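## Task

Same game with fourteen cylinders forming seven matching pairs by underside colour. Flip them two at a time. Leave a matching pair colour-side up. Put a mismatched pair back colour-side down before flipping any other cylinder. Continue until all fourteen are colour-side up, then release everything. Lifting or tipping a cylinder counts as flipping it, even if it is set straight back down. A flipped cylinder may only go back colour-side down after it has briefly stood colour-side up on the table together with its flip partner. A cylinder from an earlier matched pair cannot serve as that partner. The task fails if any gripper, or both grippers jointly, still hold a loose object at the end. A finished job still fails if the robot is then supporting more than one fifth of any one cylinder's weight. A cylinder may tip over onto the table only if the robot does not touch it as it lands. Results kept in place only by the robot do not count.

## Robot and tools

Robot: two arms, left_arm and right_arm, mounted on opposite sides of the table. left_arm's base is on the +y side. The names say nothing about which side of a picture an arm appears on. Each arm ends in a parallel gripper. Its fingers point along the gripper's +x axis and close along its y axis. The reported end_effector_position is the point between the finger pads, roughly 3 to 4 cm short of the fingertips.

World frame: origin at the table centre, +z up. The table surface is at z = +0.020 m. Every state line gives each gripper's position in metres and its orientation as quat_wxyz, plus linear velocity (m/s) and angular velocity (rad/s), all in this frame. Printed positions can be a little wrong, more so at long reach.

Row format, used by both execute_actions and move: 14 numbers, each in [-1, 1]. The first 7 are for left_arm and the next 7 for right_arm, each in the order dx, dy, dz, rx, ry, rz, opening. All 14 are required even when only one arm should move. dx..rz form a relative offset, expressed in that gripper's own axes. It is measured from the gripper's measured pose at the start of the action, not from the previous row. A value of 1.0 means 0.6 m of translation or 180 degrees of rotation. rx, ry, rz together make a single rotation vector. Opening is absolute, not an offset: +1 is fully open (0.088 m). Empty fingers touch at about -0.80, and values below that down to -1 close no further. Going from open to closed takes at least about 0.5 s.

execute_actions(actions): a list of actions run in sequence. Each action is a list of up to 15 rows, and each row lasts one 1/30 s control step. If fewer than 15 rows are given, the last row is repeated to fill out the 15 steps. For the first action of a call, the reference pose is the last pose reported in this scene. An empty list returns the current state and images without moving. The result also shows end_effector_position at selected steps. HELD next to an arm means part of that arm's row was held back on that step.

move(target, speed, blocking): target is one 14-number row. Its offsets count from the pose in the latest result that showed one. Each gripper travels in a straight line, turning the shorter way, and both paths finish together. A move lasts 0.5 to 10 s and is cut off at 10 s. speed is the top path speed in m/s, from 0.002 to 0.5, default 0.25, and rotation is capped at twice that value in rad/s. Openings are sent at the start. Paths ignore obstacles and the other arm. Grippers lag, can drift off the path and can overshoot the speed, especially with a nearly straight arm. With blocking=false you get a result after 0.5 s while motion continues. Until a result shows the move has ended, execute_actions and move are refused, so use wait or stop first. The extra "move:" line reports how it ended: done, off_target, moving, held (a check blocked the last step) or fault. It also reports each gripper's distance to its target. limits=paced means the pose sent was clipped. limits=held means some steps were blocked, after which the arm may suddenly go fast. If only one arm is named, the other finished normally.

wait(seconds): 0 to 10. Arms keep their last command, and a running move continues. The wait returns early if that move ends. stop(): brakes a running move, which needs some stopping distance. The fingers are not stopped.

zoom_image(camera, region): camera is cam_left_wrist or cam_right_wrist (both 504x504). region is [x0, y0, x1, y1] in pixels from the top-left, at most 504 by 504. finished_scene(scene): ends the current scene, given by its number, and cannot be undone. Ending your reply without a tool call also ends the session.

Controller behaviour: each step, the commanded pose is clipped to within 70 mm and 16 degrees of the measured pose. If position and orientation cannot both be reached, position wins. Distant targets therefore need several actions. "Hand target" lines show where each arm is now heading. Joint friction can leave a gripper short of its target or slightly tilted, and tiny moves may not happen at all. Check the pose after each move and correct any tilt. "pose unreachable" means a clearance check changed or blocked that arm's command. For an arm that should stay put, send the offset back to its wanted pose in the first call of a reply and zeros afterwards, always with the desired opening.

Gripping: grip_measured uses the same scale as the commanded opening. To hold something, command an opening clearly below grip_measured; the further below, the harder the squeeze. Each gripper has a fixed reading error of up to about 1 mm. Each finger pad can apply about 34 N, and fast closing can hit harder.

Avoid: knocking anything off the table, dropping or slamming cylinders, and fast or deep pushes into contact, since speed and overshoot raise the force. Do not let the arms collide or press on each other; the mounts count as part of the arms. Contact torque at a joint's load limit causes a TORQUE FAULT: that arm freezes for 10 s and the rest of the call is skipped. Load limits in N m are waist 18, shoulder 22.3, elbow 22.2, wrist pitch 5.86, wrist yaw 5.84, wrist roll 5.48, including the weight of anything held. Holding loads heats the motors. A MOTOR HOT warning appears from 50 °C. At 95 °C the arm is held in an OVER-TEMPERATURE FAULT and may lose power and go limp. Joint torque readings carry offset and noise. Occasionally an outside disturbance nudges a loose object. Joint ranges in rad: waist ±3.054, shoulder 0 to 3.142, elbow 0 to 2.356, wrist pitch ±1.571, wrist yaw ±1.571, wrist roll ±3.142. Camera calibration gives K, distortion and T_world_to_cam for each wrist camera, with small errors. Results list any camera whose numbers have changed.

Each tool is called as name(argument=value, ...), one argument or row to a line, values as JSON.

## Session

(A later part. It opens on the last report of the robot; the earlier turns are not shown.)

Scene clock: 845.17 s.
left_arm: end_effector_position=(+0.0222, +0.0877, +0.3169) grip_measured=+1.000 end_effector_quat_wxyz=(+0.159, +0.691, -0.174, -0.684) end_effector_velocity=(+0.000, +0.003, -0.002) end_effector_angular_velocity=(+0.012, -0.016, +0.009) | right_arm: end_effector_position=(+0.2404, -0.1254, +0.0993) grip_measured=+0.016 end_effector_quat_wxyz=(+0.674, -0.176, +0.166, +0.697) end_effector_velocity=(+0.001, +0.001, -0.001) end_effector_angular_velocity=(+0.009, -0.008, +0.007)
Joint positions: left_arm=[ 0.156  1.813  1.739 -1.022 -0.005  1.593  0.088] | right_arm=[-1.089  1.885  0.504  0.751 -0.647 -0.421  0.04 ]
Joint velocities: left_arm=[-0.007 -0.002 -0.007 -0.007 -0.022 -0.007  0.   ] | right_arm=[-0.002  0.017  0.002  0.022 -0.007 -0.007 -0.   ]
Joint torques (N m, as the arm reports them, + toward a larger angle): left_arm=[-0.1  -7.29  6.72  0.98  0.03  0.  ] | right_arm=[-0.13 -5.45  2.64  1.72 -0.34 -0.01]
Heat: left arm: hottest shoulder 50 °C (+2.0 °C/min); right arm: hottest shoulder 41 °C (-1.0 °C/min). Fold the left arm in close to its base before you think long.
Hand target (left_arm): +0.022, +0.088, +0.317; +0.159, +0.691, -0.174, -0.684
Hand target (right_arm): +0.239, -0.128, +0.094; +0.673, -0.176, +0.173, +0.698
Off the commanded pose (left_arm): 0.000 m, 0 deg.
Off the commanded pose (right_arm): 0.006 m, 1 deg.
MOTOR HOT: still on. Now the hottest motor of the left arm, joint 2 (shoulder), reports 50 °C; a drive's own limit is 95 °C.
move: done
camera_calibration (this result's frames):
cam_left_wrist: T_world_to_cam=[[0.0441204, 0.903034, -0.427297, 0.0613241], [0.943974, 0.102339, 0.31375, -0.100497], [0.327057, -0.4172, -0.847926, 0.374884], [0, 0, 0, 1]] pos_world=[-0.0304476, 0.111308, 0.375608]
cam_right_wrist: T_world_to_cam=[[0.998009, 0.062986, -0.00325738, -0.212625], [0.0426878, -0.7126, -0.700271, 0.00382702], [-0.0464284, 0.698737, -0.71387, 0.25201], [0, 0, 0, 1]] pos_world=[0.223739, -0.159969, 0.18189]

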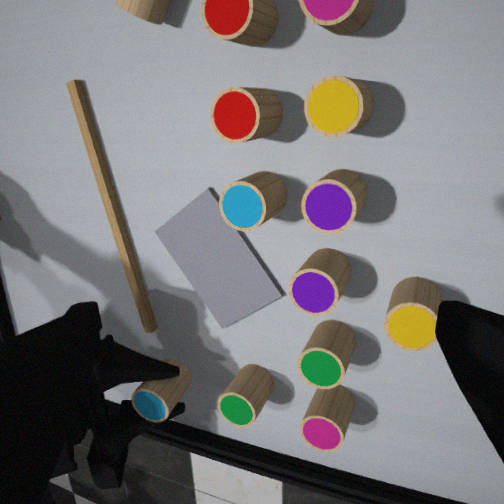

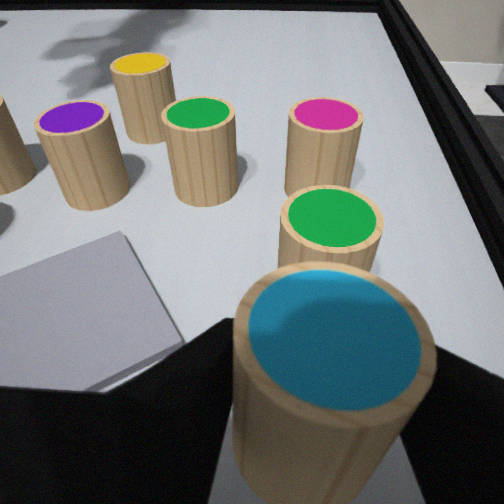

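execute_actions(
  actions=[],
)

move(
  target=[0,0,0,0,0,0,1,0.028,0,-0.054,0,0,0,-0.4],
  speed=0.05,
)

Scene clock: 855.43 s.
left_arm: end_effector_position=(+0.0222, +0.0877, +0.3168) grip_measured=+1.000 end_effector_quat_wxyz=(+0.159, +0.691, -0.173, -0.684) end_effector_velocity=(+0.000, +0.002, -0.003) end_effector_angular_velocity=(+0.012, -0.023, -0.004) | right_arm: end_effector_position=(+0.2405, -0.1255, +0.0989) grip_measured=+0.015 end_effector_quat_wxyz=(+0.675, -0.176, +0.166, +0.697) end_effector_velocity=(-0.002, -0.003, -0.003) end_effector_angular_velocity=(-0.013, +0.011, +0.007)
Joint positions: left_arm=[ 0.156  1.813  1.739 -1.022 -0.005  1.593  0.088] | right_arm=[-1.089  1.887  0.504  0.753 -0.647 -0.421  0.04 ]
Joint velocities: left_arm=[-0.007  0.002 -0.002 -0.007 -0.022  0.007  0.   ] | right_arm=[-0.002 -0.002 -0.002 -0.022 -0.007 -0.007 -0.   ]
Joint torques (N m, as the arm reports them, + toward a larger angle): left_arm=[-0.03 -7.31  6.68  0.99  0.02  0.02] | right_arm=[-0.18 -5.64  2.62  1.7  -0.34 -0.03]
Heat: left arm: hottest shoulder 49 °C (+3.0 °C/min); right arm: hottest shoulder 41 °C (-1.0 °C/min). Fold the left arm in close to its base before you think long.
Hand target (left_arm): +0.022, +0.088, +0.317; +0.159, +0.691, -0.174, -0.684
Hand target (right_arm): +0.239, -0.128, +0.094; +0.673, -0.176, +0.173, +0.697
Off the commanded pose (left_arm): 0.000 m, 0 deg.
Off the commanded pose (right_arm): 0.006 m, 1 deg.
MOTOR HOT: still on. Now the hottest motor of the left arm, joint 2 (shoulder), reports 49 °C; a drive's own limit is 95 °C.
camera_calibration (this result's frames):
cam_left_wrist: T_world_to_cam=[[0.0441205, 0.903197, -0.426952, 0.0611693], [0.943974, 0.10222, 0.31379, -0.100445], [0.327057, -0.416876, -0.848085, 0.374756], [0, 0, 0, 1]] pos_world=[-0.0304477, 0.111246, 0.37546]
cam_right_wrist: T_world_to_cam=[[0.998033, 0.0626053, -0.00325738, -0.212769], [0.0424159, -0.712616, -0.700271, 0.00353835], [-0.0461619, 0.698755, -0.71387, 0.251739], [0, 0, 0, 1]] pos_world=[0.223821, -0.160062, 0.181494]

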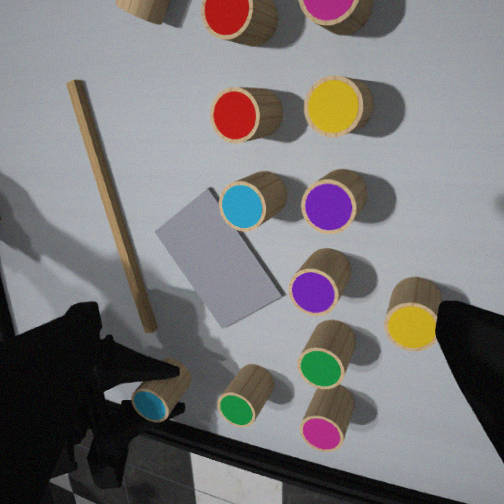

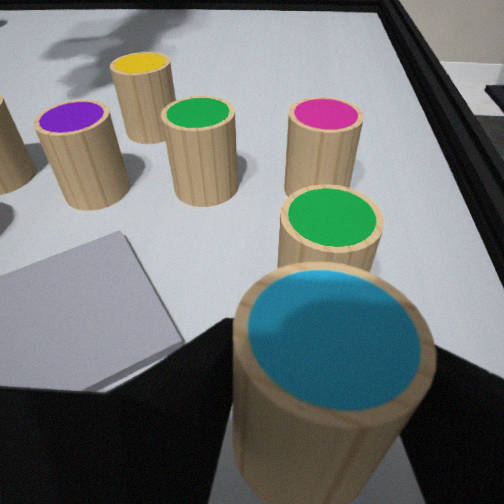

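Scene clock: 856.50 s.
left_arm: end_effector_position=(+0.0222, +0.0877, +0.3168) grip_measured=+1.000 end_effector_quat_wxyz=(+0.159, +0.691, -0.173, -0.684) end_effector_velocity=(-0.002, +0.002, -0.001) end_effector_angular_velocity=(+0.007, +0.003, -0.012) | right_arm: end_effector_position=(+0.2418, -0.1240, +0.0667) grip_measured=+0.015 end_effector_quat_wxyz=(+0.676, -0.176, +0.162, +0.697) end_effector_velocity=(-0.004, +0.000, -0.001) end_effector_angular_velocity=(+0.007, +0.005, +0.024)
Joint positions: left_arm=[ 0.156  1.813  1.739 -1.022 -0.005  1.593  0.088] | right_arm=[-1.089  2.067  0.504  0.942 -0.647 -0.421  0.04 ]
Joint velocities: left_arm=[-0.002 -0.002 -0.002 -0.007  0.007  0.007  0.   ] | right_arm=[ 0.002  0.007 -0.002  0.007 -0.022 -0.007 -0.   ]
Joint torques (N m, as the arm reports them, + toward a larger angle): left_arm=[-0.08 -7.3   6.66  0.95  0.03  0.01] | right_arm=[-0.2  -5.93  2.17  1.68 -0.32 -0.05]
Heat: left arm: hottest shoulder 49 °C (+3.0 °C/min); right arm: hottest shoulder 41 °C (-1.0 °C/min). Fold the left arm in close to its base before you think long.
Hand target (left_arm): +0.022, +0.088, +0.317; +0.159, +0.691, -0.173, -0.684
Hand target (right_arm): +0.241, -0.126, +0.063; +0.675, -0.176, +0.166, +0.697
Off the commanded pose (left_arm): 0.000 m, 0 deg.
Off the commanded pose (right_arm): 0.005 m, 1 deg.
MOTOR HOT: still on. Now the hottest motor of the left arm, joint 2 (shoulder), reports 49 °C; a drive's own limit is 95 °C.
move: done
camera_calibration (this result's frames):
cam_left_wrist: T_world_to_cam=[[0.0441205, 0.903197, -0.426952, 0.0611693], [0.943974, 0.10222, 0.31379, -0.100445], [0.327057, -0.416876, -0.848085, 0.374756], [0, 0, 0, 1]] pos_world=[-0.0304477, 0.111246, 0.37546]
cam_right_wrist: T_world_to_cam=[[0.998031, 0.0626034, 0.00374214, -0.214685], [0.0470162, -0.70738, -0.705268, -0.0181701], [-0.0415051, 0.704056, -0.70893, 0.227015], [0, 0, 0, 1]] pos_world=[0.224539, -0.159245, 0.148927]

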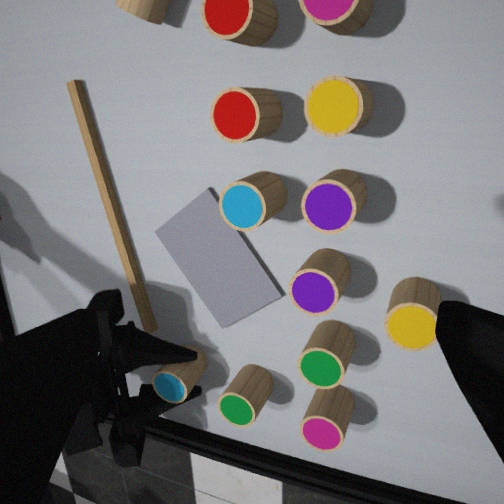

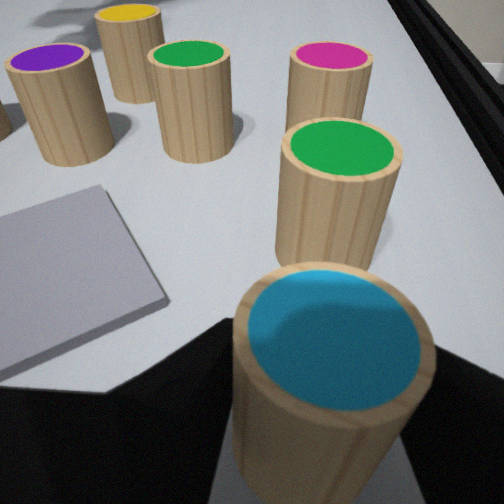

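move(
  target=[0,0,0,0,0,0,1,0.005,0,-0.01,0,0,0,-0.4],
  speed=0.03,
)

move(
  target=[0.228,-0.137,0.26,0,0,-0.155,1,0,0,0,0,0,0,0.4],
)

move(
  target=[0,0,0,0,0,0,1,-0.13,0,0.005,0,0,0,0.4],
  speed=0.15,
)

Scene clock: 860.67 s.
left_arm: end_effector_position=(+0.0222, +0.0877, +0.3168) grip_measured=+1.000 end_effector_quat_wxyz=(+0.159, +0.691, -0.173, -0.684) end_effector_velocity=(-0.002, +0.003, +0.001) end_effector_angular_velocity=(+0.002, +0.010, +0.001) | right_arm: end_effector_position=(+0.2423, -0.1233, +0.0649) grip_measured=+0.016 end_effector_quat_wxyz=(+0.677, -0.176, +0.156, +0.697) end_effector_velocity=(-0.000, -0.001, +0.000) end_effector_angular_velocity=(+0.004, +0.021, -0.006)
Joint positions: left_arm=[ 0.156  1.813  1.739 -1.022 -0.005  1.593  0.088] | right_arm=[-1.089  2.086  0.503  0.974 -0.648 -0.421  0.04 ]
Joint velocities: left_arm=[-0.002 -0.007 -0.002 -0.007  0.007 -0.007  0.   ] | right_arm=[-0.002  0.002 -0.002  0.007 -0.007  0.022 -0.   ]
Joint torques (N m, as the arm reports them, + toward a larger angle): left_arm=[ 0.04 -7.23  6.71  1.    0.02 -0.03] | right_arm=[ 0.03 -5.45  2.68  1.47 -0.25 -0.01]
Heat: left arm: hottest shoulder 49 °C (+3.0 °C/min); right arm: hottest shoulder 40 °C (-1.0 °C/min). Fold the left arm in close to its base before you think long.
Hand target (left_arm): +0.022, +0.088, +0.317; +0.159, +0.691, -0.174, -0.684
Hand target (right_arm): +0.242, -0.124, +0.060; +0.676, -0.176, +0.162, +0.697
Off the commanded pose (left_arm): 0.000 m, 0 deg.
Off the commanded pose (right_arm): 0.005 m, 1 deg.
MOTOR HOT: still on. Now the hottest motor of the left arm, joint 2 (shoulder), reports 49 °C; a drive's own limit is 95 °C.
move: done
camera_calibration (this result's frames):
cam_left_wrist: T_world_to_cam=[[0.0441205, 0.903197, -0.426952, 0.0611693], [0.943974, 0.10222, 0.31379, -0.100445], [0.327057, -0.416876, -0.848085, 0.374756], [0, 0, 0, 1]] pos_world=[-0.0304477, 0.111246, 0.37546]
cam_right_wrist: T_world_to_cam=[[0.997949, 0.0628402, 0.0122019, -0.215798], [0.0528254, -0.700765, -0.711434, -0.019128], [-0.036156, 0.710619, -0.702647, 0.224376], [0, 0, 0, 1]] pos_world=[0.224478, -0.159289, 0.146682]

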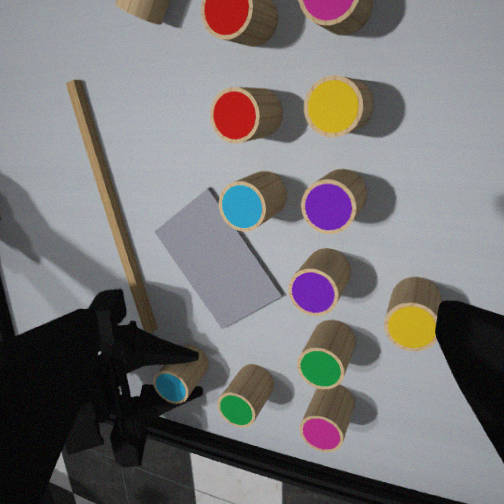

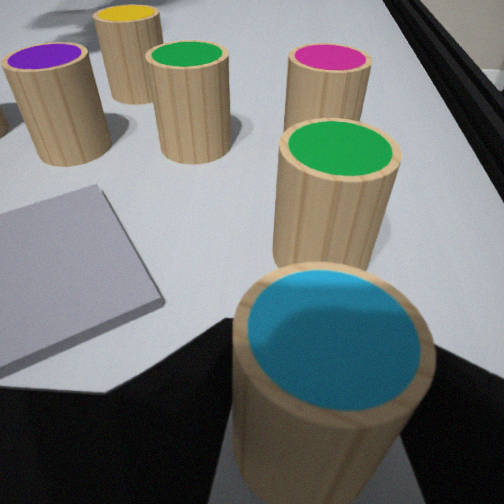

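Scene clock: 862.27 s.
left_arm: end_effector_position=(-0.1291, +0.1030, +0.1559) grip_measured=+1.000 end_effector_quat_wxyz=(-0.011, +0.713, -0.003, -0.701) end_effector_velocity=(-0.001, +0.003, -0.002) end_effector_angular_velocity=(+0.009, -0.011, +0.015) | right_arm: end_effector_position=(+0.2423, -0.1233, +0.0648) grip_measured=+0.400 end_effector_quat_wxyz=(+0.677, -0.176, +0.156, +0.697) end_effector_velocity=(-0.002, +0.000, +0.001) end_effector_angular_velocity=(+0.001, -0.002, +0.012)
Joint positions: left_arm=[-0.195  2.304  1.924 -1.207 -0.012  1.238  0.088] | right_arm=[-1.089  2.087  0.503  0.975 -0.648 -0.421  0.059]
Joint velocities: left_arm=[-0.007  0.002 -0.002 -0.007 -0.007 -0.022  0.   ] | right_arm=[ 0.002 -0.007 -0.002 -0.007 -0.007 -0.007 -0.   ]
Joint torques (N m, as the arm reports them, + toward a larger angle): left_arm=[-0.04 -8.53  6.99 -0.02  0.24 -0.08] | right_arm=[ 0.03 -7.09  2.46  1.51 -0.23  0.  ]
Heat: left arm: hottest shoulder 49 °C (+3.0 °C/min); right arm: hottest shoulder 41 °C (+0.0 °C/min). Fold the left arm in close to its base before you think long.
Hand target (left_arm): -0.131, +0.102, +0.154; -0.011, +0.711, +0.000, -0.703
Hand target (right_arm): +0.242, -0.123, +0.065; +0.677, -0.176, +0.156, +0.697
Off the commanded pose (left_arm): 0.003 m, 0 deg.
Off the commanded pose (right_arm): 0.000 m, 0 deg.
MOTOR HOT: still on. Now the hottest motor of the left arm, joint 2 (shoulder), reports 49 °C; a drive's own limit is 95 °C.
move: done
camera_calibration (this result's frames):
cam_left_wrist: T_world_to_cam=[[0.0396315, 0.998253, 0.0438229, -0.0985009], [0.940197, -0.0521042, 0.336623, 0.103189], [0.338318, 0.0278612, -0.940619, 0.264265], [0, 0, 0, 1]] pos_world=[-0.18252, 0.0963427, 0.218153]
cam_right_wrist: T_world_to_cam=[[0.997949, 0.0628402, 0.0122019, -0.215793], [0.0528254, -0.700765, -0.711434, -0.0191818], [-0.036156, 0.710619, -0.702647, 0.224329], [0, 0, 0, 1]] pos_world=[0.224474, -0.159294, 0.146611]

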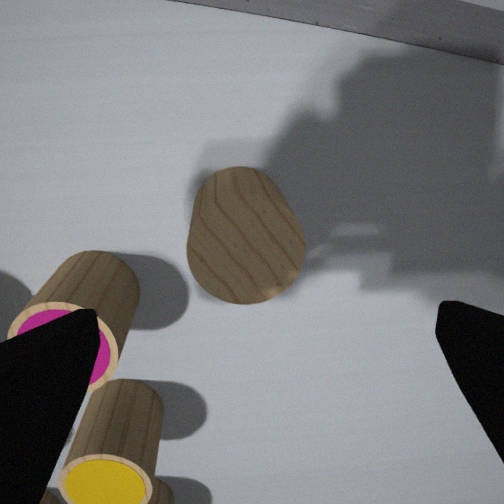

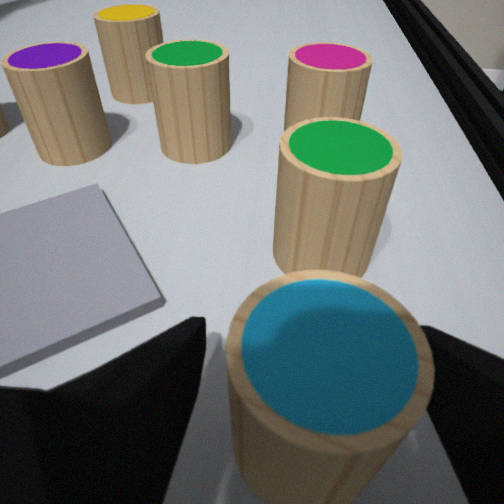

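Scene clock: 863.27 s.
left_arm: end_effector_position=(-0.1291, +0.1030, +0.1559) grip_measured=+1.000 end_effector_quat_wxyz=(-0.011, +0.713, -0.003, -0.701) end_effector_velocity=(+0.001, +0.002, +0.000) end_effector_angular_velocity=(+0.004, -0.009, +0.005) | right_arm: end_effector_position=(+0.2461, -0.1888, +0.1028) grip_measured=+0.400 end_effector_quat_wxyz=(+0.678, -0.175, +0.156, +0.697) end_effector_velocity=(-0.000, -0.004, +0.001) end_effector_angular_velocity=(-0.006, +0.010, -0.003)
Joint positions: left_arm=[-0.195  2.304  1.924 -1.207 -0.012  1.238  0.088] | right_arm=[-1.298  1.759  0.357  0.679 -0.81  -0.592  0.059]
Joint velocities: left_arm=[-0.002 -0.002 -0.002 -0.007 -0.007 -0.007  0.   ] | right_arm=[-0.012 -0.022 -0.002 -0.037 -0.007 -0.007 -0.   ]
Joint torques (N m, as the arm reports them, + toward a larger angle): left_arm=[-0.03 -9.45  5.97  0.18  0.02  0.01] | right_arm=[ 0.05 -6.15  2.12  1.07 -0.46 -0.19]
Heat: left arm: hottest shoulder 49 °C (+3.0 °C/min); right arm: hottest shoulder 41 °C (+0.0 °C/min). Fold the left arm in close to its base before you think long.
Hand target (left_arm): -0.129, +0.103, +0.156; -0.010, +0.713, -0.003, -0.701
Hand target (right_arm): +0.244, -0.191, +0.103; +0.677, -0.176, +0.156, +0.697
Off the commanded pose (left_arm): 0.000 m, 0 deg.
Off the commanded pose (right_arm): 0.003 m, 0 deg.
MOTOR HOT: still on. Now the hottest motor of the left arm, joint 2 (shoulder), reports 49 °C; a drive's own limit is 95 °C.
move: done
camera_calibration (this result's frames):
cam_left_wrist: T_world_to_cam=[[0.0396315, 0.998253, 0.0438229, -0.0985009], [0.940197, -0.0521042, 0.336623, 0.103189], [0.338318, 0.0278612, -0.940619, 0.264265], [0, 0, 0, 1]] pos_world=[-0.18252, 0.0963427, 0.218153]
cam_right_wrist: T_world_to_cam=[[0.998118, 0.0601147, 0.0121365, -0.216425], [0.0508589, -0.700783, -0.711559, -0.0377717], [-0.0342702, 0.710837, -0.702521, 0.297225], [0, 0, 0, 1]] pos_world=[0.228124, -0.224738, 0.184557]

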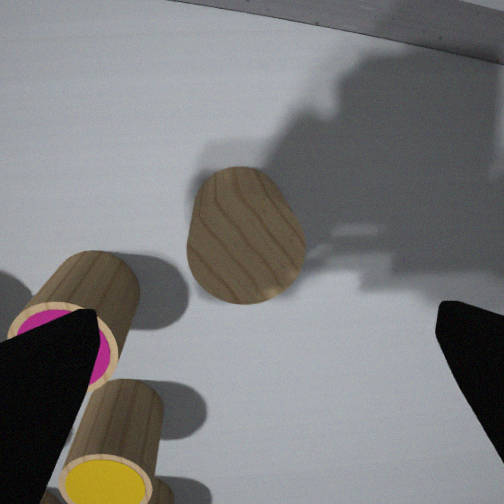

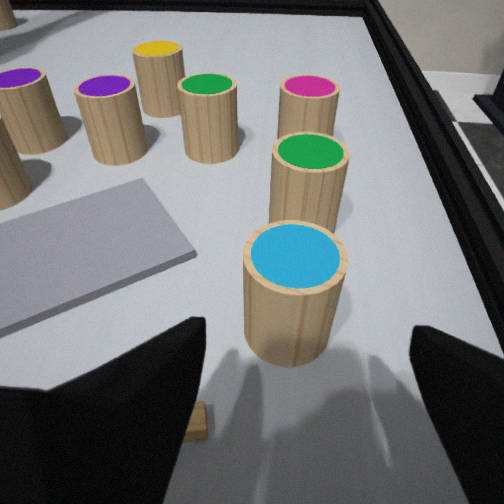

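move(
  target=[0,0.011,0.012,0,0,0.006,0.45,-0.046,0,0.089,0,0,0,1],
)

move(
  target=[0,0,0,0,0,0,0.45,0.107,0.372,0.185,0,-0.15,0,1],
  speed=0.4,
)

Scene clock: 867.23 s.
left_arm: end_effector_position=(-0.1355, +0.0991, +0.1572) grip_measured=+0.450 end_effector_quat_wxyz=(-0.006, +0.711, -0.008, -0.703) end_effector_velocity=(-0.004, +0.002, +0.004) end_effector_angular_velocity=(+0.000, +0.008, +0.000) | right_arm: end_effector_position=(+0.2423, -0.1911, +0.1576) grip_measured=+1.000 end_effector_quat_wxyz=(+0.677, -0.171, +0.165, +0.697) end_effector_velocity=(+0.001, +0.001, +0.005) end_effector_angular_velocity=(+0.006, -0.006, +0.006)
Joint positions: left_arm=[-0.205  2.316  1.949 -1.206 -0.012  1.229  0.061] | right_arm=[-1.297  1.449  0.427  0.287 -0.811 -0.582  0.088]
Joint velocities: left_arm=[-0.007 -0.007  0.002 -0.007  0.007 -0.007 -0.   ] | right_arm=[-0.002 -0.012  0.012 -0.022 -0.007 -0.007  0.   ]
Joint torques (N m, as the arm reports them, + toward a larger angle): left_arm=[-0.27 -8.57  7.11  0.41 -0.14 -0.1 ] | right_arm=[ 0.24 -5.54  6.4   1.14 -0.24 -0.16]
Heat: left arm: hottest shoulder 50 °C (+3.0 °C/min); right arm: hottest shoulder 41 °C (+0.0 °C/min). Fold the left arm in close to its base before you think long.
Hand target (left_arm): -0.136, +0.097, +0.156; -0.004, +0.713, -0.009, -0.701
Hand target (right_arm): +0.245, -0.189, +0.163; +0.678, -0.175, +0.156, +0.696
Off the commanded pose (left_arm): 0.003 m, 0 deg.
Off the commanded pose (right_arm): 0.006 m, 1 deg.
MOTOR HOT: still on. Now the hottest motor of the left arm, joint 2 (shoulder), reports 50 °C; a drive's own limit is 95 °C.
move: done
camera_calibration (this result's frames):
cam_left_wrist: T_world_to_cam=[[0.0417223, 0.998681, 0.0299345, -0.0919181], [0.941784, -0.0493141, 0.332583, 0.109118], [0.333621, 0.0143157, -0.942599, 0.268776], [0, 0, 0, 1]] pos_world=[-0.1886, 0.0933302, 0.219809]
cam_right_wrist: T_world_to_cam=[[0.998339, 0.057192, -0.00698202, -0.210805], [0.0355146, -0.706258, -0.707064, 0.00172683], [-0.0453695, 0.705641, -0.707116, 0.339654], [0, 0, 0, 1]] pos_world=[0.225804, -0.226398, 0.239924]

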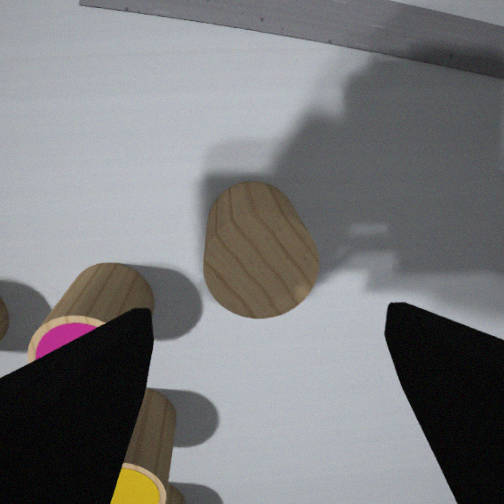

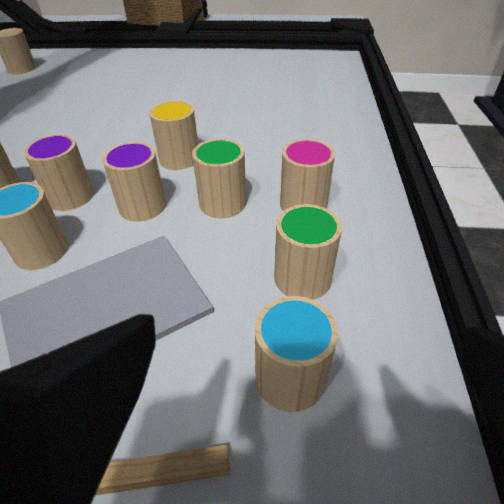

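Scene clock: 868.60 s.
left_arm: end_effector_position=(-0.1355, +0.0991, +0.1572) grip_measured=+0.450 end_effector_quat_wxyz=(-0.006, +0.711, -0.008, -0.703) end_effector_velocity=(+0.003, +0.001, +0.000) end_effector_angular_velocity=(-0.001, -0.023, +0.005) | right_arm: end_effector_position=(+0.0167, -0.0934, +0.2259) grip_measured=+1.000 end_effector_quat_wxyz=(+0.695, -0.000, +0.005, +0.719) end_effector_velocity=(-0.002, +0.001, +0.001) end_effector_angular_velocity=(+0.012, +0.010, -0.000)
Joint positions: left_arm=[-0.205  2.316  1.949 -1.206 -0.012  1.229  0.061] | right_arm=[-0.134  1.621  0.287  1.327  0.2    0.009  0.088]
Joint velocities: left_arm=[-0.002 -0.002 -0.002 -0.007 -0.022 -0.007 -0.   ] | right_arm=[0.007 0.012 0.002 0.022 0.007 0.007 0.   ]
Joint torques (N m, as the arm reports them, + toward a larger angle): left_arm=[-0.04 -9.46  5.9   0.21  0.03  0.  ] | right_arm=[ 0.24 -4.12  5.34  1.97  0.13 -0.04]
Heat: left arm: hottest shoulder 50 °C (+3.0 °C/min); right arm: hottest shoulder 40 °C (-1.0 °C/min). Fold the left arm in close to its base before you think long.
Hand target (left_arm): -0.135, +0.099, +0.157; -0.006, +0.711, -0.008, -0.703
Hand target (right_arm): +0.016, -0.091, +0.226; +0.695, +0.000, +0.004, +0.719
Off the commanded pose (left_arm): 0.000 m, 0 deg.
Off the commanded pose (right_arm): 0.004 m, 1 deg.
MOTOR HOT: still on. Now the hottest motor of the left arm, joint 2 (shoulder), reports 50 °C; a drive's own limit is 95 °C.
move: done
camera_calibration (this result's frames):
cam_left_wrist: T_world_to_cam=[[0.0417223, 0.998681, 0.0299345, -0.0919181], [0.941784, -0.0493141, 0.332583, 0.109118], [0.333621, 0.0143157, -0.942599, 0.268776], [0, 0, 0, 1]] pos_world=[-0.1886, 0.0933302, 0.219809]
cam_right_wrist: T_world_to_cam=[[0.997986, 0.0633828, -0.00243942, 0.00885998], [0.0172208, -0.307761, -0.951308, 0.219745], [-0.0610473, 0.94935, -0.308233, 0.241697], [0, 0, 0, 1]] pos_world=[0.00212863, -0.162388, 0.283566]

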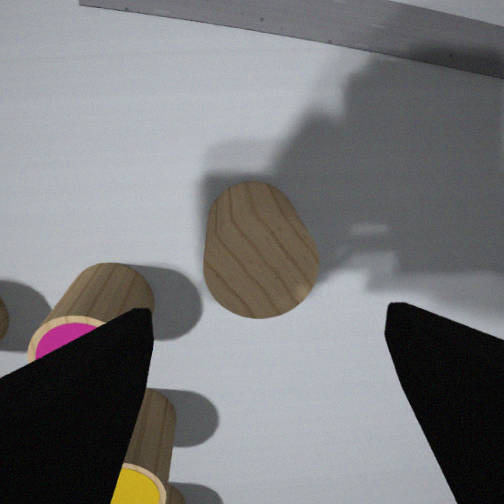

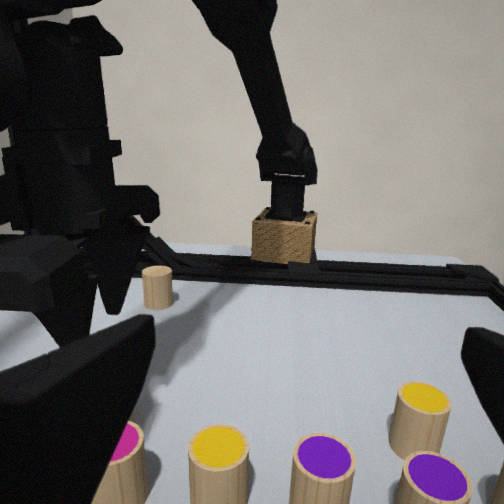

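Descend left while rolling right.

move(
  target=[0.119,0,0,0,0,0,0.45,0.01,-0.01,0.01,0.99,0,0,1],
  speed=0.5,
)

move(
  target=[0,0,0,0,0,0,-0.4,0,0,0,0.009,0,0,1],
)

move(
  target=[-0.13,0,0,0,0,0,-0.4,0,0,0,0,0,0,1],
)

move(
  target=[-0.185,0.07,-0.262,0,0,0.166,-0.4,0,0,0,0,0,0,1],
)

Scene clock: 875.00 s.
left_arm: end_effector_position=(-0.1360, +0.0973, +0.0916) grip_measured=+0.450 end_effector_quat_wxyz=(-0.002, +0.710, -0.012, -0.704) end_effector_velocity=(-0.001, +0.004, -0.001) end_effector_angular_velocity=(+0.014, +0.003, +0.005) | right_arm: end_effector_position=(+0.0225, -0.0891, +0.2262) grip_measured=+1.000 end_effector_quat_wxyz=(+0.020, +0.695, +0.719, +0.005) end_effector_velocity=(-0.000, -0.001, -0.002) end_effector_angular_velocity=(-0.007, +0.006, +0.005)
Joint positions: left_arm=[-0.205  2.379  1.793 -0.973 -0.012  1.229  0.061] | right_arm=[-0.164  1.609  0.303  1.283  0.171  3.111  0.088]
Joint velocities: left_arm=[-0.002 -0.002 -0.007 -0.007  0.007 -0.007  0.   ] | right_arm=[-0.002 -0.002 -0.002 -0.007 -0.007  0.007  0.   ]
Joint torques (N m, as the arm reports them, + toward a larger angle): left_arm=[ 0.27 -8.47  5.09  0.45  0.    0.08] | right_arm=[-0.19 -5.95  5.47  1.62 -0.1   0.18]
Heat: left arm: hottest shoulder 51 °C (+4.0 °C/min); right arm: hottest shoulder 40 °C (-2.0 °C/min). Fold the left arm in close to its base before you think long.
Hand target (left_arm): -0.134, +0.099, +0.086; -0.006, +0.711, -0.008, -0.703
Hand target (right_arm): +0.023, -0.087, +0.232; +0.011, +0.695, +0.719, +0.006
Off the commanded pose (left_arm): 0.006 m, 1 deg.
Off the commanded pose (right_arm): 0.006 m, 1 deg.
MOTOR HOT: still on. Now the hottest motor of the left arm, joint 2 (shoulder), reports 51 °C; a drive's own limit is 95 °C.
move: done
camera_calibration (this result's frames):
cam_left_wrist: T_world_to_cam=[[0.0414504, 0.998985, 0.0176274, -0.0870599], [0.94332, -0.044943, 0.328827, 0.131432], [0.329285, 0.00299822, -0.944226, 0.207843], [0, 0, 0, 1]] pos_world=[-0.188813, 0.0922553, 0.154567]
cam_right_wrist: T_world_to_cam=[[-0.999163, -0.00541726, -0.0405386, 0.0502192], [-0.0374047, -0.279846, 0.959316, -0.207222], [-0.0165414, 0.96003, 0.279409, 0.105077], [0, 0, 0, 1]] pos_world=[0.0441642, -0.158595, 0.171468]

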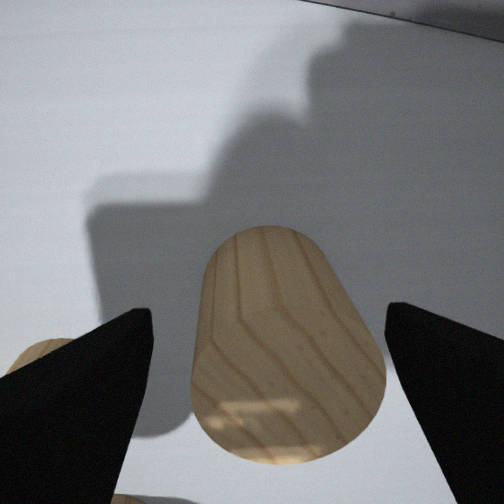

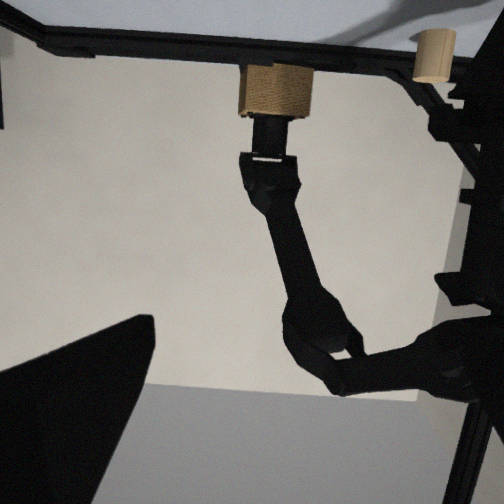

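Scene clock: 875.70 s.
left_arm: end_effector_position=(-0.1358, +0.0972, +0.0916) grip_measured=+0.034 end_effector_quat_wxyz=(-0.002, +0.710, -0.013, -0.704) end_effector_velocity=(+0.000, +0.001, -0.000) end_effector_angular_velocity=(+0.004, -0.009, +0.005) | right_arm: end_effector_position=(+0.0225, -0.0891, +0.2262) grip_measured=+1.000 end_effector_quat_wxyz=(+0.013, +0.695, +0.719, -0.003) end_effector_velocity=(+0.002, -0.001, -0.002) end_effector_angular_velocity=(-0.008, +0.020, -0.010)
Joint positions: left_arm=[-0.205  2.379  1.793 -0.973 -0.013  1.23   0.041] | right_arm=[-0.164  1.609  0.303  1.283  0.171  3.132  0.088]
Joint velocities: left_arm=[-0.002  0.002  0.002 -0.007 -0.007 -0.007 -0.   ] | right_arm=[-0.002 -0.002 -0.002 -0.007  0.007  0.022  0.   ]
Joint torques (N m, as the arm reports them, + toward a larger angle): left_arm=[ 0.04 -9.56  5.69  0.26  0.07  0.  ] | right_arm=[ 0.04 -5.25  4.26  1.84  0.01  0.08]
Heat: left arm: hottest shoulder 51 °C (+4.0 °C/min); right arm: hottest shoulder 40 °C (-2.0 °C/min). Fold the left arm in close to its base before you think long.
Hand target (left_arm): -0.136, +0.097, +0.092; -0.002, +0.710, -0.013, -0.704
Hand target (right_arm): +0.022, -0.089, +0.226; +0.011, +0.695, +0.719, -0.006
Off the commanded pose (left_arm): 0.000 m, 0 deg.
Off the commanded pose (right_arm): 0.000 m, 0 deg.
MOTOR HOT: still on. Now the hottest motor of the left arm, joint 2 (shoulder), reports 51 °C; a drive's own limit is 95 °C.
move: done
camera_calibration (this result's frames):
cam_left_wrist: T_world_to_cam=[[0.0417996, 0.998977, 0.0172707, -0.0869248], [0.942949, -0.045158, 0.32986, 0.131152], [0.330302, 0.00249733, -0.943872, 0.207946], [0, 0, 0, 1]] pos_world=[-0.188722, 0.0922392, 0.154514]
cam_right_wrist: T_world_to_cam=[[-0.999803, -0.00494932, -0.0192002, 0.0454476], [-0.0170558, -0.279144, 0.960098, -0.207793], [-0.0101114, 0.960236, 0.279005, 0.105042], [0, 0, 0, 1]] pos_world=[0.0429567, -0.158645, 0.171067]

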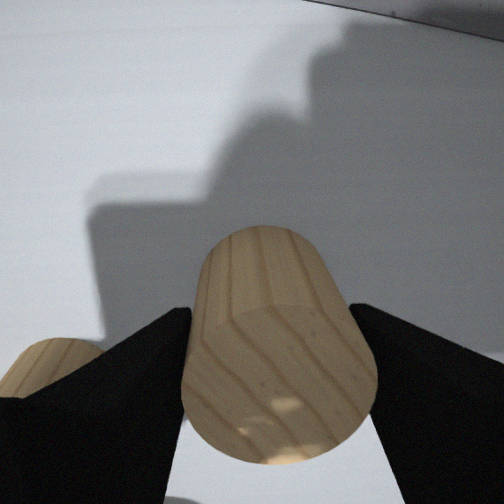

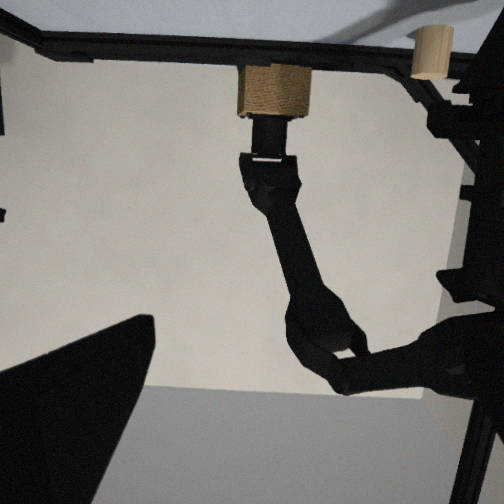

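Scene clock: 876.60 s.
left_arm: end_effector_position=(-0.1352, +0.0998, +0.1641) grip_measured=+0.034 end_effector_quat_wxyz=(-0.006, +0.712, -0.009, -0.702) end_effector_velocity=(-0.002, +0.001, +0.005) end_effector_angular_velocity=(-0.000, -0.008, -0.015) | right_arm: end_effector_position=(+0.0225, -0.0891, +0.2262) grip_measured=+1.000 end_effector_quat_wxyz=(+0.013, +0.695, +0.719, -0.003) end_effector_velocity=(+0.002, -0.001, +0.000) end_effector_angular_velocity=(-0.002, -0.008, +0.000)
Joint positions: left_arm=[-0.206  2.308  1.964 -1.228 -0.013  1.23   0.041] | right_arm=[-0.164  1.609  0.303  1.283  0.171  3.132  0.088]
Joint velocities: left_arm=[-0.007 -0.002  0.017 -0.022 -0.007  0.007  0.   ] | right_arm=[-0.007 -0.007 -0.002 -0.007 -0.007 -0.007  0.   ]
Joint torques (N m, as the arm reports them, + toward a larger angle): left_arm=[ -0.35 -10.16   7.11  -0.05   0.04  -0.06] | right_arm=[ 0.08 -5.24  4.3   1.84  0.01 -0.04]
Heat: left arm: hottest shoulder 51 °C (+4.0 °C/min); right arm: hottest shoulder 40 °C (-2.0 °C/min). Fold the left arm in close to its base before you think long.
Hand target (left_arm): -0.137, +0.098, +0.170; -0.002, +0.710, -0.013, -0.704
Hand target (right_arm): +0.022, -0.089, +0.226; +0.013, +0.695, +0.719, -0.003
Off the commanded pose (left_arm): 0.006 m, 1 deg.
Off the commanded pose (right_arm): 0.000 m, 0 deg.
MOTOR HOT: still on. Now the hottest motor of the left arm, joint 2 (shoulder), reports 51 °C; a drive's own limit is 95 °C.
move: done
camera_calibration (this result's frames):
cam_left_wrist: T_world_to_cam=[[0.0424541, 0.99866, 0.0295793, -0.0926858], [0.941389, -0.0499006, 0.333612, 0.106429], [0.334641, 0.0136825, -0.942246, 0.275355], [0, 0, 0, 1]] pos_world=[-0.188401, 0.0941049, 0.226688]
cam_right_wrist: T_world_to_cam=[[-0.999803, -0.00494932, -0.0192002, 0.0454476], [-0.0170558, -0.279144, 0.960098, -0.207793], [-0.0101114, 0.960236, 0.279005, 0.105042], [0, 0, 0, 1]] pos_world=[0.0429567, -0.158645, 0.171067]

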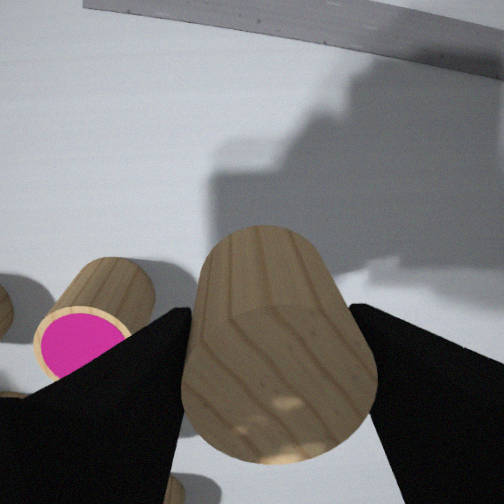

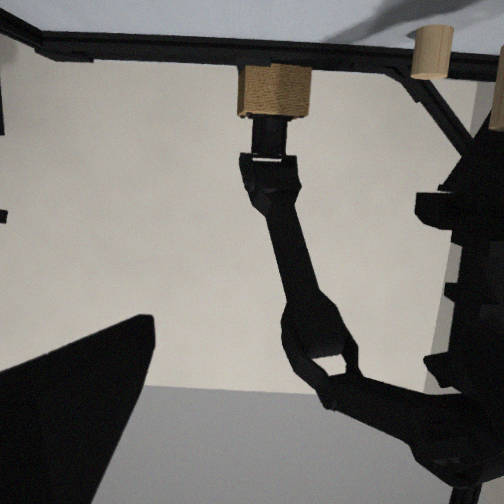

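Scene clock: 878.07 s.
left_arm: end_effector_position=(+0.0188, +0.0533, +0.2736) grip_measured=+0.034 end_effector_quat_wxyz=(+0.171, +0.689, -0.187, -0.679) end_effector_velocity=(+0.000, +0.006, -0.005) end_effector_angular_velocity=(+0.022, -0.017, -0.018) | right_arm: end_effector_position=(+0.0225, -0.0891, +0.2262) grip_measured=+1.000 end_effector_quat_wxyz=(+0.013, +0.695, +0.719, -0.003) end_effector_velocity=(+0.002, -0.001, +0.000) end_effector_angular_velocity=(-0.001, -0.037, +0.001)
Joint positions: left_arm=[ 0.146  1.907  1.673 -0.825 -0.013  1.588  0.041] | right_arm=[-0.164  1.609  0.303  1.283  0.171  3.132  0.088]
Joint velocities: left_arm=[-0.002 -0.007 -0.022 -0.007 -0.007  0.022 -0.   ] | right_arm=[-0.007 -0.007 -0.002 -0.007 -0.007 -0.037  0.   ]
Joint torques (N m, as the arm reports them, + toward a larger angle): left_arm=[ 0.08 -9.46  6.39  1.36  0.27  0.09] | right_arm=[ 0.04 -5.26  4.26  1.83  0.01 -0.03]
Heat: left arm: hottest shoulder 52 °C (+5.0 °C/min); right arm: hottest shoulder 40 °C (-2.0 °C/min). Fold the left arm in close to its base before you think long.
Hand target (left_arm): +0.019, +0.054, +0.279; +0.174, +0.686, -0.194, -0.679
Hand target (right_arm): +0.022, -0.089, +0.226; +0.013, +0.695, +0.719, -0.003
Off the commanded pose (left_arm): 0.004 m, 1 deg.
Off the commanded pose (right_arm): 0.000 m, 0 deg.
MOTOR HOT: still on. Now the hottest motor of the left arm, joint 2 (shoulder), reports 52 °C; a drive's own limit is 95 °C.
move: done
camera_calibration (this result's frames):
cam_left_wrist: T_world_to_cam=[[0.0476863, 0.886323, -0.460606, 0.083943], [0.942753, 0.11244, 0.313966, -0.0807116], [0.330066, -0.44921, -0.830221, 0.321752], [0, 0, 0, 1]] pos_world=[-0.0341111, 0.0792086, 0.33113]
cam_right_wrist: T_world_to_cam=[[-0.999803, -0.00494932, -0.0192002, 0.0454476], [-0.0170558, -0.279144, 0.960098, -0.207793], [-0.0101114, 0.960236, 0.279005, 0.105042], [0, 0, 0, 1]] pos_world=[0.0429567, -0.158645, 0.171067]

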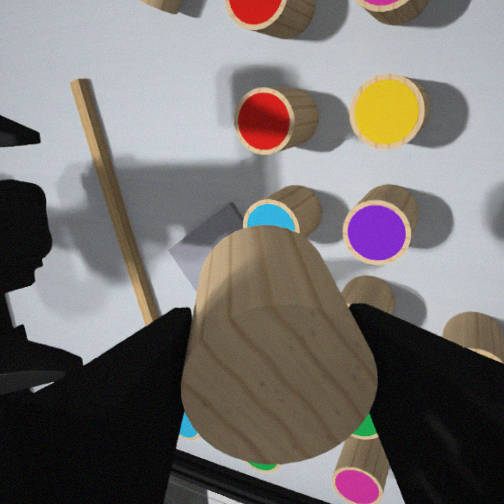

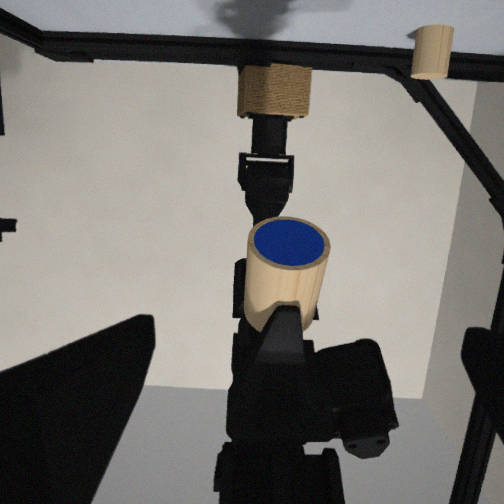

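move(
  target=[0,0,0,0,0,0,-0.4,0.196,0.004,-0.032,0,0.007,0,1],
  speed=0.15,
)

Scene clock: 881.13 s.
left_arm: end_effector_position=(+0.0187, +0.0531, +0.2736) grip_measured=+0.033 end_effector_quat_wxyz=(+0.171, +0.689, -0.188, -0.679) end_effector_velocity=(-0.002, +0.002, -0.001) end_effector_angular_velocity=(+0.007, +0.017, +0.013) | right_arm: end_effector_position=(+0.0197, +0.0256, +0.2455) grip_measured=+1.000 end_effector_quat_wxyz=(+0.001, +0.695, +0.719, +0.005) end_effector_velocity=(-0.000, +0.003, -0.004) end_effector_angular_velocity=(-0.017, -0.010, +0.005)
Joint positions: left_arm=[ 0.146  1.907  1.672 -0.823 -0.013  1.589  0.041] | right_arm=[-0.226  1.895  0.778  1.122  0.108  3.132  0.088]
Joint velocities: left_arm=[-0.002 -0.002 -0.002 -0.007  0.007 -0.022 -0.   ] | right_arm=[-0.002  0.007  0.012 -0.022 -0.007 -0.007  0.   ]
Joint torques (N m, as the arm reports them, + toward a larger angle): left_arm=[-0.09 -7.97  6.87  0.91  0.01 -0.07] | right_arm=[-0.15 -6.77  6.58  1.62 -0.12 -0.14]
Heat: left arm: hottest shoulder 52 °C (+5.0 °C/min); right arm: hottest shoulder 40 °C (-2.0 °C/min). Fold the left arm in close to its base before you think long.
Hand target (left_arm): +0.019, +0.053, +0.274; +0.171, +0.689, -0.187, -0.679
Hand target (right_arm): +0.020, +0.029, +0.243; +0.005, +0.695, +0.719, +0.005
Off the commanded pose (left_arm): 0.000 m, 0 deg.
Off the commanded pose (right_arm): 0.004 m, 0 deg.
MOTOR HOT: still on. Now the hottest motor of the left arm, joint 2 (shoulder), reports 52 °C; a drive's own limit is 95 °C.
move: done
camera_calibration (this result's frames):
cam_left_wrist: T_world_to_cam=[[0.0492287, 0.885721, -0.4616, 0.0843841], [0.942921, 0.111187, 0.313907, -0.0804747], [0.329358, -0.450706, -0.829691, 0.321581], [0, 0, 0, 1]] pos_world=[-0.0341881, 0.0791452, 0.331026]
cam_right_wrist: T_world_to_cam=[[-0.999892, -0.00487601, -0.0138999, 0.042362], [-0.0117448, -0.305628, 0.952078, -0.191787], [-0.00889054, 0.952138, 0.305538, -0.0168302], [0, 0, 0, 1]] pos_world=[0.0399553, -0.0423844, 0.188328]

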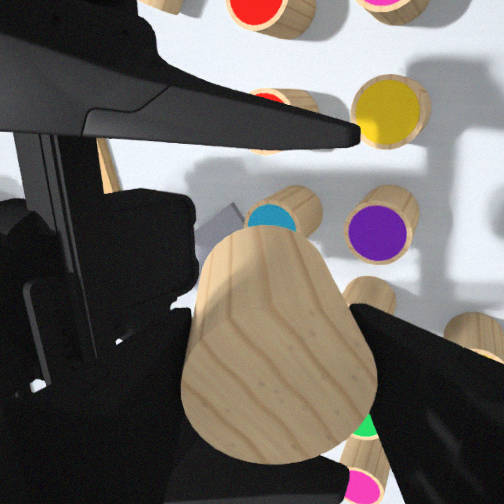

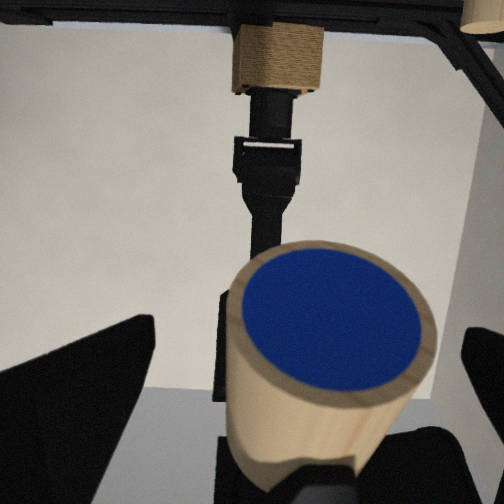

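move(
  target=[0,0,0,0,0,0,-0.4,0,0,0.017,0,0,0,1],
  speed=0.1,
)

Scene clock: 882.83 s.
left_arm: end_effector_position=(+0.0187, +0.0531, +0.2736) grip_measured=+0.033 end_effector_quat_wxyz=(+0.171, +0.689, -0.188, -0.679) end_effector_velocity=(-0.002, +0.001, -0.001) end_effector_angular_velocity=(+0.007, +0.010, +0.000) | right_arm: end_effector_position=(+0.0196, +0.0268, +0.2457) grip_measured=+1.000 end_effector_quat_wxyz=(-0.008, +0.695, +0.719, +0.012) end_effector_velocity=(+0.000, -0.001, +0.001) end_effector_angular_velocity=(-0.002, -0.008, +0.005)
Joint positions: left_arm=[ 0.146  1.907  1.672 -0.823 -0.013  1.589  0.041] | right_arm=[-0.226  1.916  0.779  1.164  0.108  3.132  0.088]
Joint velocities: left_arm=[-0.002  0.002  0.002 -0.007  0.007 -0.007 -0.   ] | right_arm=[-0.002 -0.007 -0.002 -0.007 -0.007 -0.007  0.   ]
Joint torques (N m, as the arm reports them, + toward a larger angle): left_arm=[-0.07 -8.1   6.88  1.06  0.03 -0.02] | right_arm=[ 0.01 -6.94  3.77  1.97 -0.02 -0.01]
Heat: left arm: hottest shoulder 52 °C (+5.0 °C/min); right arm: hottest shoulder 40 °C (-2.0 °C/min). Fold the left arm in close to its base before you think long.
Hand target (left_arm): +0.019, +0.053, +0.274; +0.171, +0.689, -0.188, -0.679
Hand target (right_arm): +0.020, +0.025, +0.236; +0.001, +0.695, +0.719, +0.005
Off the commanded pose (left_arm): 0.000 m, 0 deg.
Off the commanded pose (right_arm): 0.010 m, 1 deg.
MOTOR HOT: still on. Now the hottest motor of the left arm, joint 2 (shoulder), reports 52 °C; a drive's own limit is 95 °C.
move: off_target (right_arm)
camera_calibration (this result's frames):
cam_left_wrist: T_world_to_cam=[[0.0492287, 0.885721, -0.4616, 0.0843841], [0.942921, 0.111187, 0.313907, -0.0804747], [0.329358, -0.450706, -0.829691, 0.321581], [0, 0, 0, 1]] pos_world=[-0.0341881, 0.0791452, 0.331026]
cam_right_wrist: T_world_to_cam=[[-0.999932, -0.00459668, -0.0107568, 0.0414167], [-0.0086615, -0.327119, 0.944943, -0.18932], [-0.00786236, 0.944972, 0.327057, -0.0231618], [0, 0, 0, 1]] pos_world=[0.039592, -0.0398524, 0.186917]

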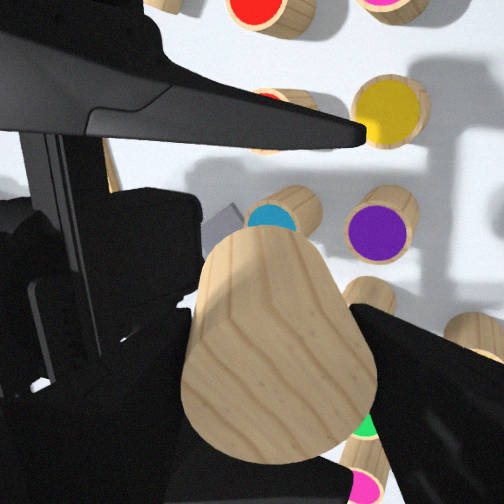

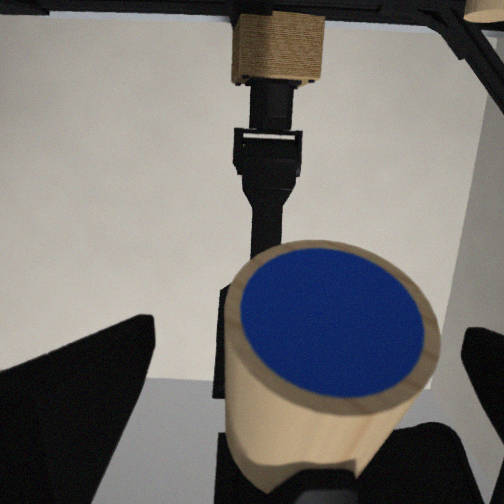

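Elbow stiction; push further with pitch fix.

move(
  target=[0,0,0,0,0,0,-0.4,-0.003,0,0.02,0,-0.012,0,1],
  speed=0.1,
)

Scene clock: 884.73 s.
left_arm: end_effector_position=(+0.0187, +0.0531, +0.2736) grip_measured=+0.033 end_effector_quat_wxyz=(+0.171, +0.689, -0.188, -0.679) end_effector_velocity=(-0.005, -0.002, +0.003) end_effector_angular_velocity=(-0.012, +0.010, -0.005) | right_arm: end_effector_position=(+0.0195, +0.0269, +0.2420) grip_measured=+1.000 end_effector_quat_wxyz=(-0.001, +0.695, +0.719, +0.007) end_effector_velocity=(+0.000, -0.001, -0.003) end_effector_angular_velocity=(-0.012, -0.009, +0.005)
Joint positions: left_arm=[ 0.146  1.907  1.672 -0.823 -0.013  1.589  0.041] | right_arm=[-0.226  1.916  0.779  1.148  0.108  3.132  0.088]
Joint velocities: left_arm=[-0.007 -0.002  0.002  0.007  0.007 -0.007 -0.   ] | right_arm=[-0.002 -0.002 -0.007 -0.007 -0.007 -0.007  0.   ]
Joint torques (N m, as the arm reports them, + toward a larger angle): left_arm=[ 0.03 -8.    6.84  1.03  0.05  0.  ] | right_arm=[ 0.05 -7.54  3.91  1.61  0.03  0.07]
Heat: left arm: hottest shoulder 52 °C (+4.0 °C/min); right arm: hottest shoulder 40 °C (-2.0 °C/min). Fold the left arm in close to its base before you think long.
Hand target (left_arm): +0.019, +0.053, +0.274; +0.171, +0.689, -0.188, -0.679
Hand target (right_arm): +0.020, +0.025, +0.234; +0.006, +0.695, +0.719, -0.001
Off the commanded pose (left_arm): 0.000 m, 0 deg.
Off the commanded pose (right_arm): 0.009 m, 1 deg.
MOTOR HOT: still on. Now the hottest motor of the left arm, joint 2 (shoulder), reports 52 °C; a drive's own limit is 95 °C.
move: off_target (right_arm)
camera_calibration (this result's frames):
cam_left_wrist: T_world_to_cam=[[0.0492287, 0.885721, -0.4616, 0.0843841], [0.942921, 0.111187, 0.313907, -0.0804747], [0.329358, -0.450706, -0.829691, 0.321581], [0, 0, 0, 1]] pos_world=[-0.0341881, 0.0791452, 0.331026]
cam_right_wrist: T_world_to_cam=[[-0.999904, -0.00478963, -0.01301, 0.0419151], [-0.0108689, -0.311734, 0.950107, -0.187455], [-0.00860633, 0.950157, 0.311652, -0.0184456], [0, 0, 0, 1]] pos_world=[0.0397149, -0.0407089, 0.184396]

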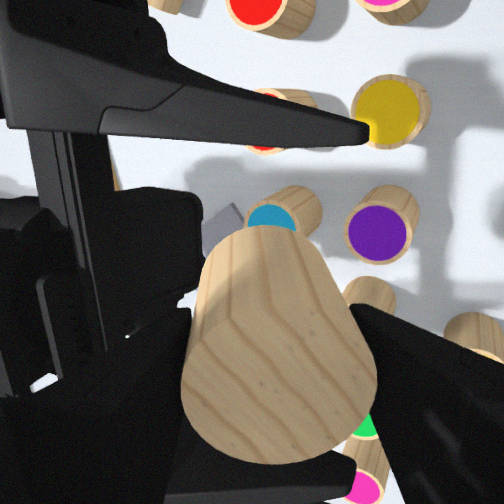

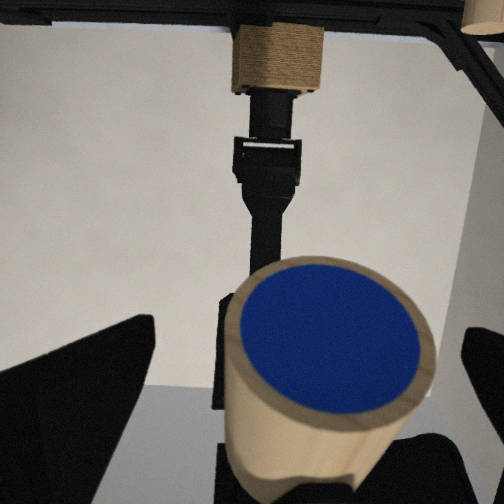

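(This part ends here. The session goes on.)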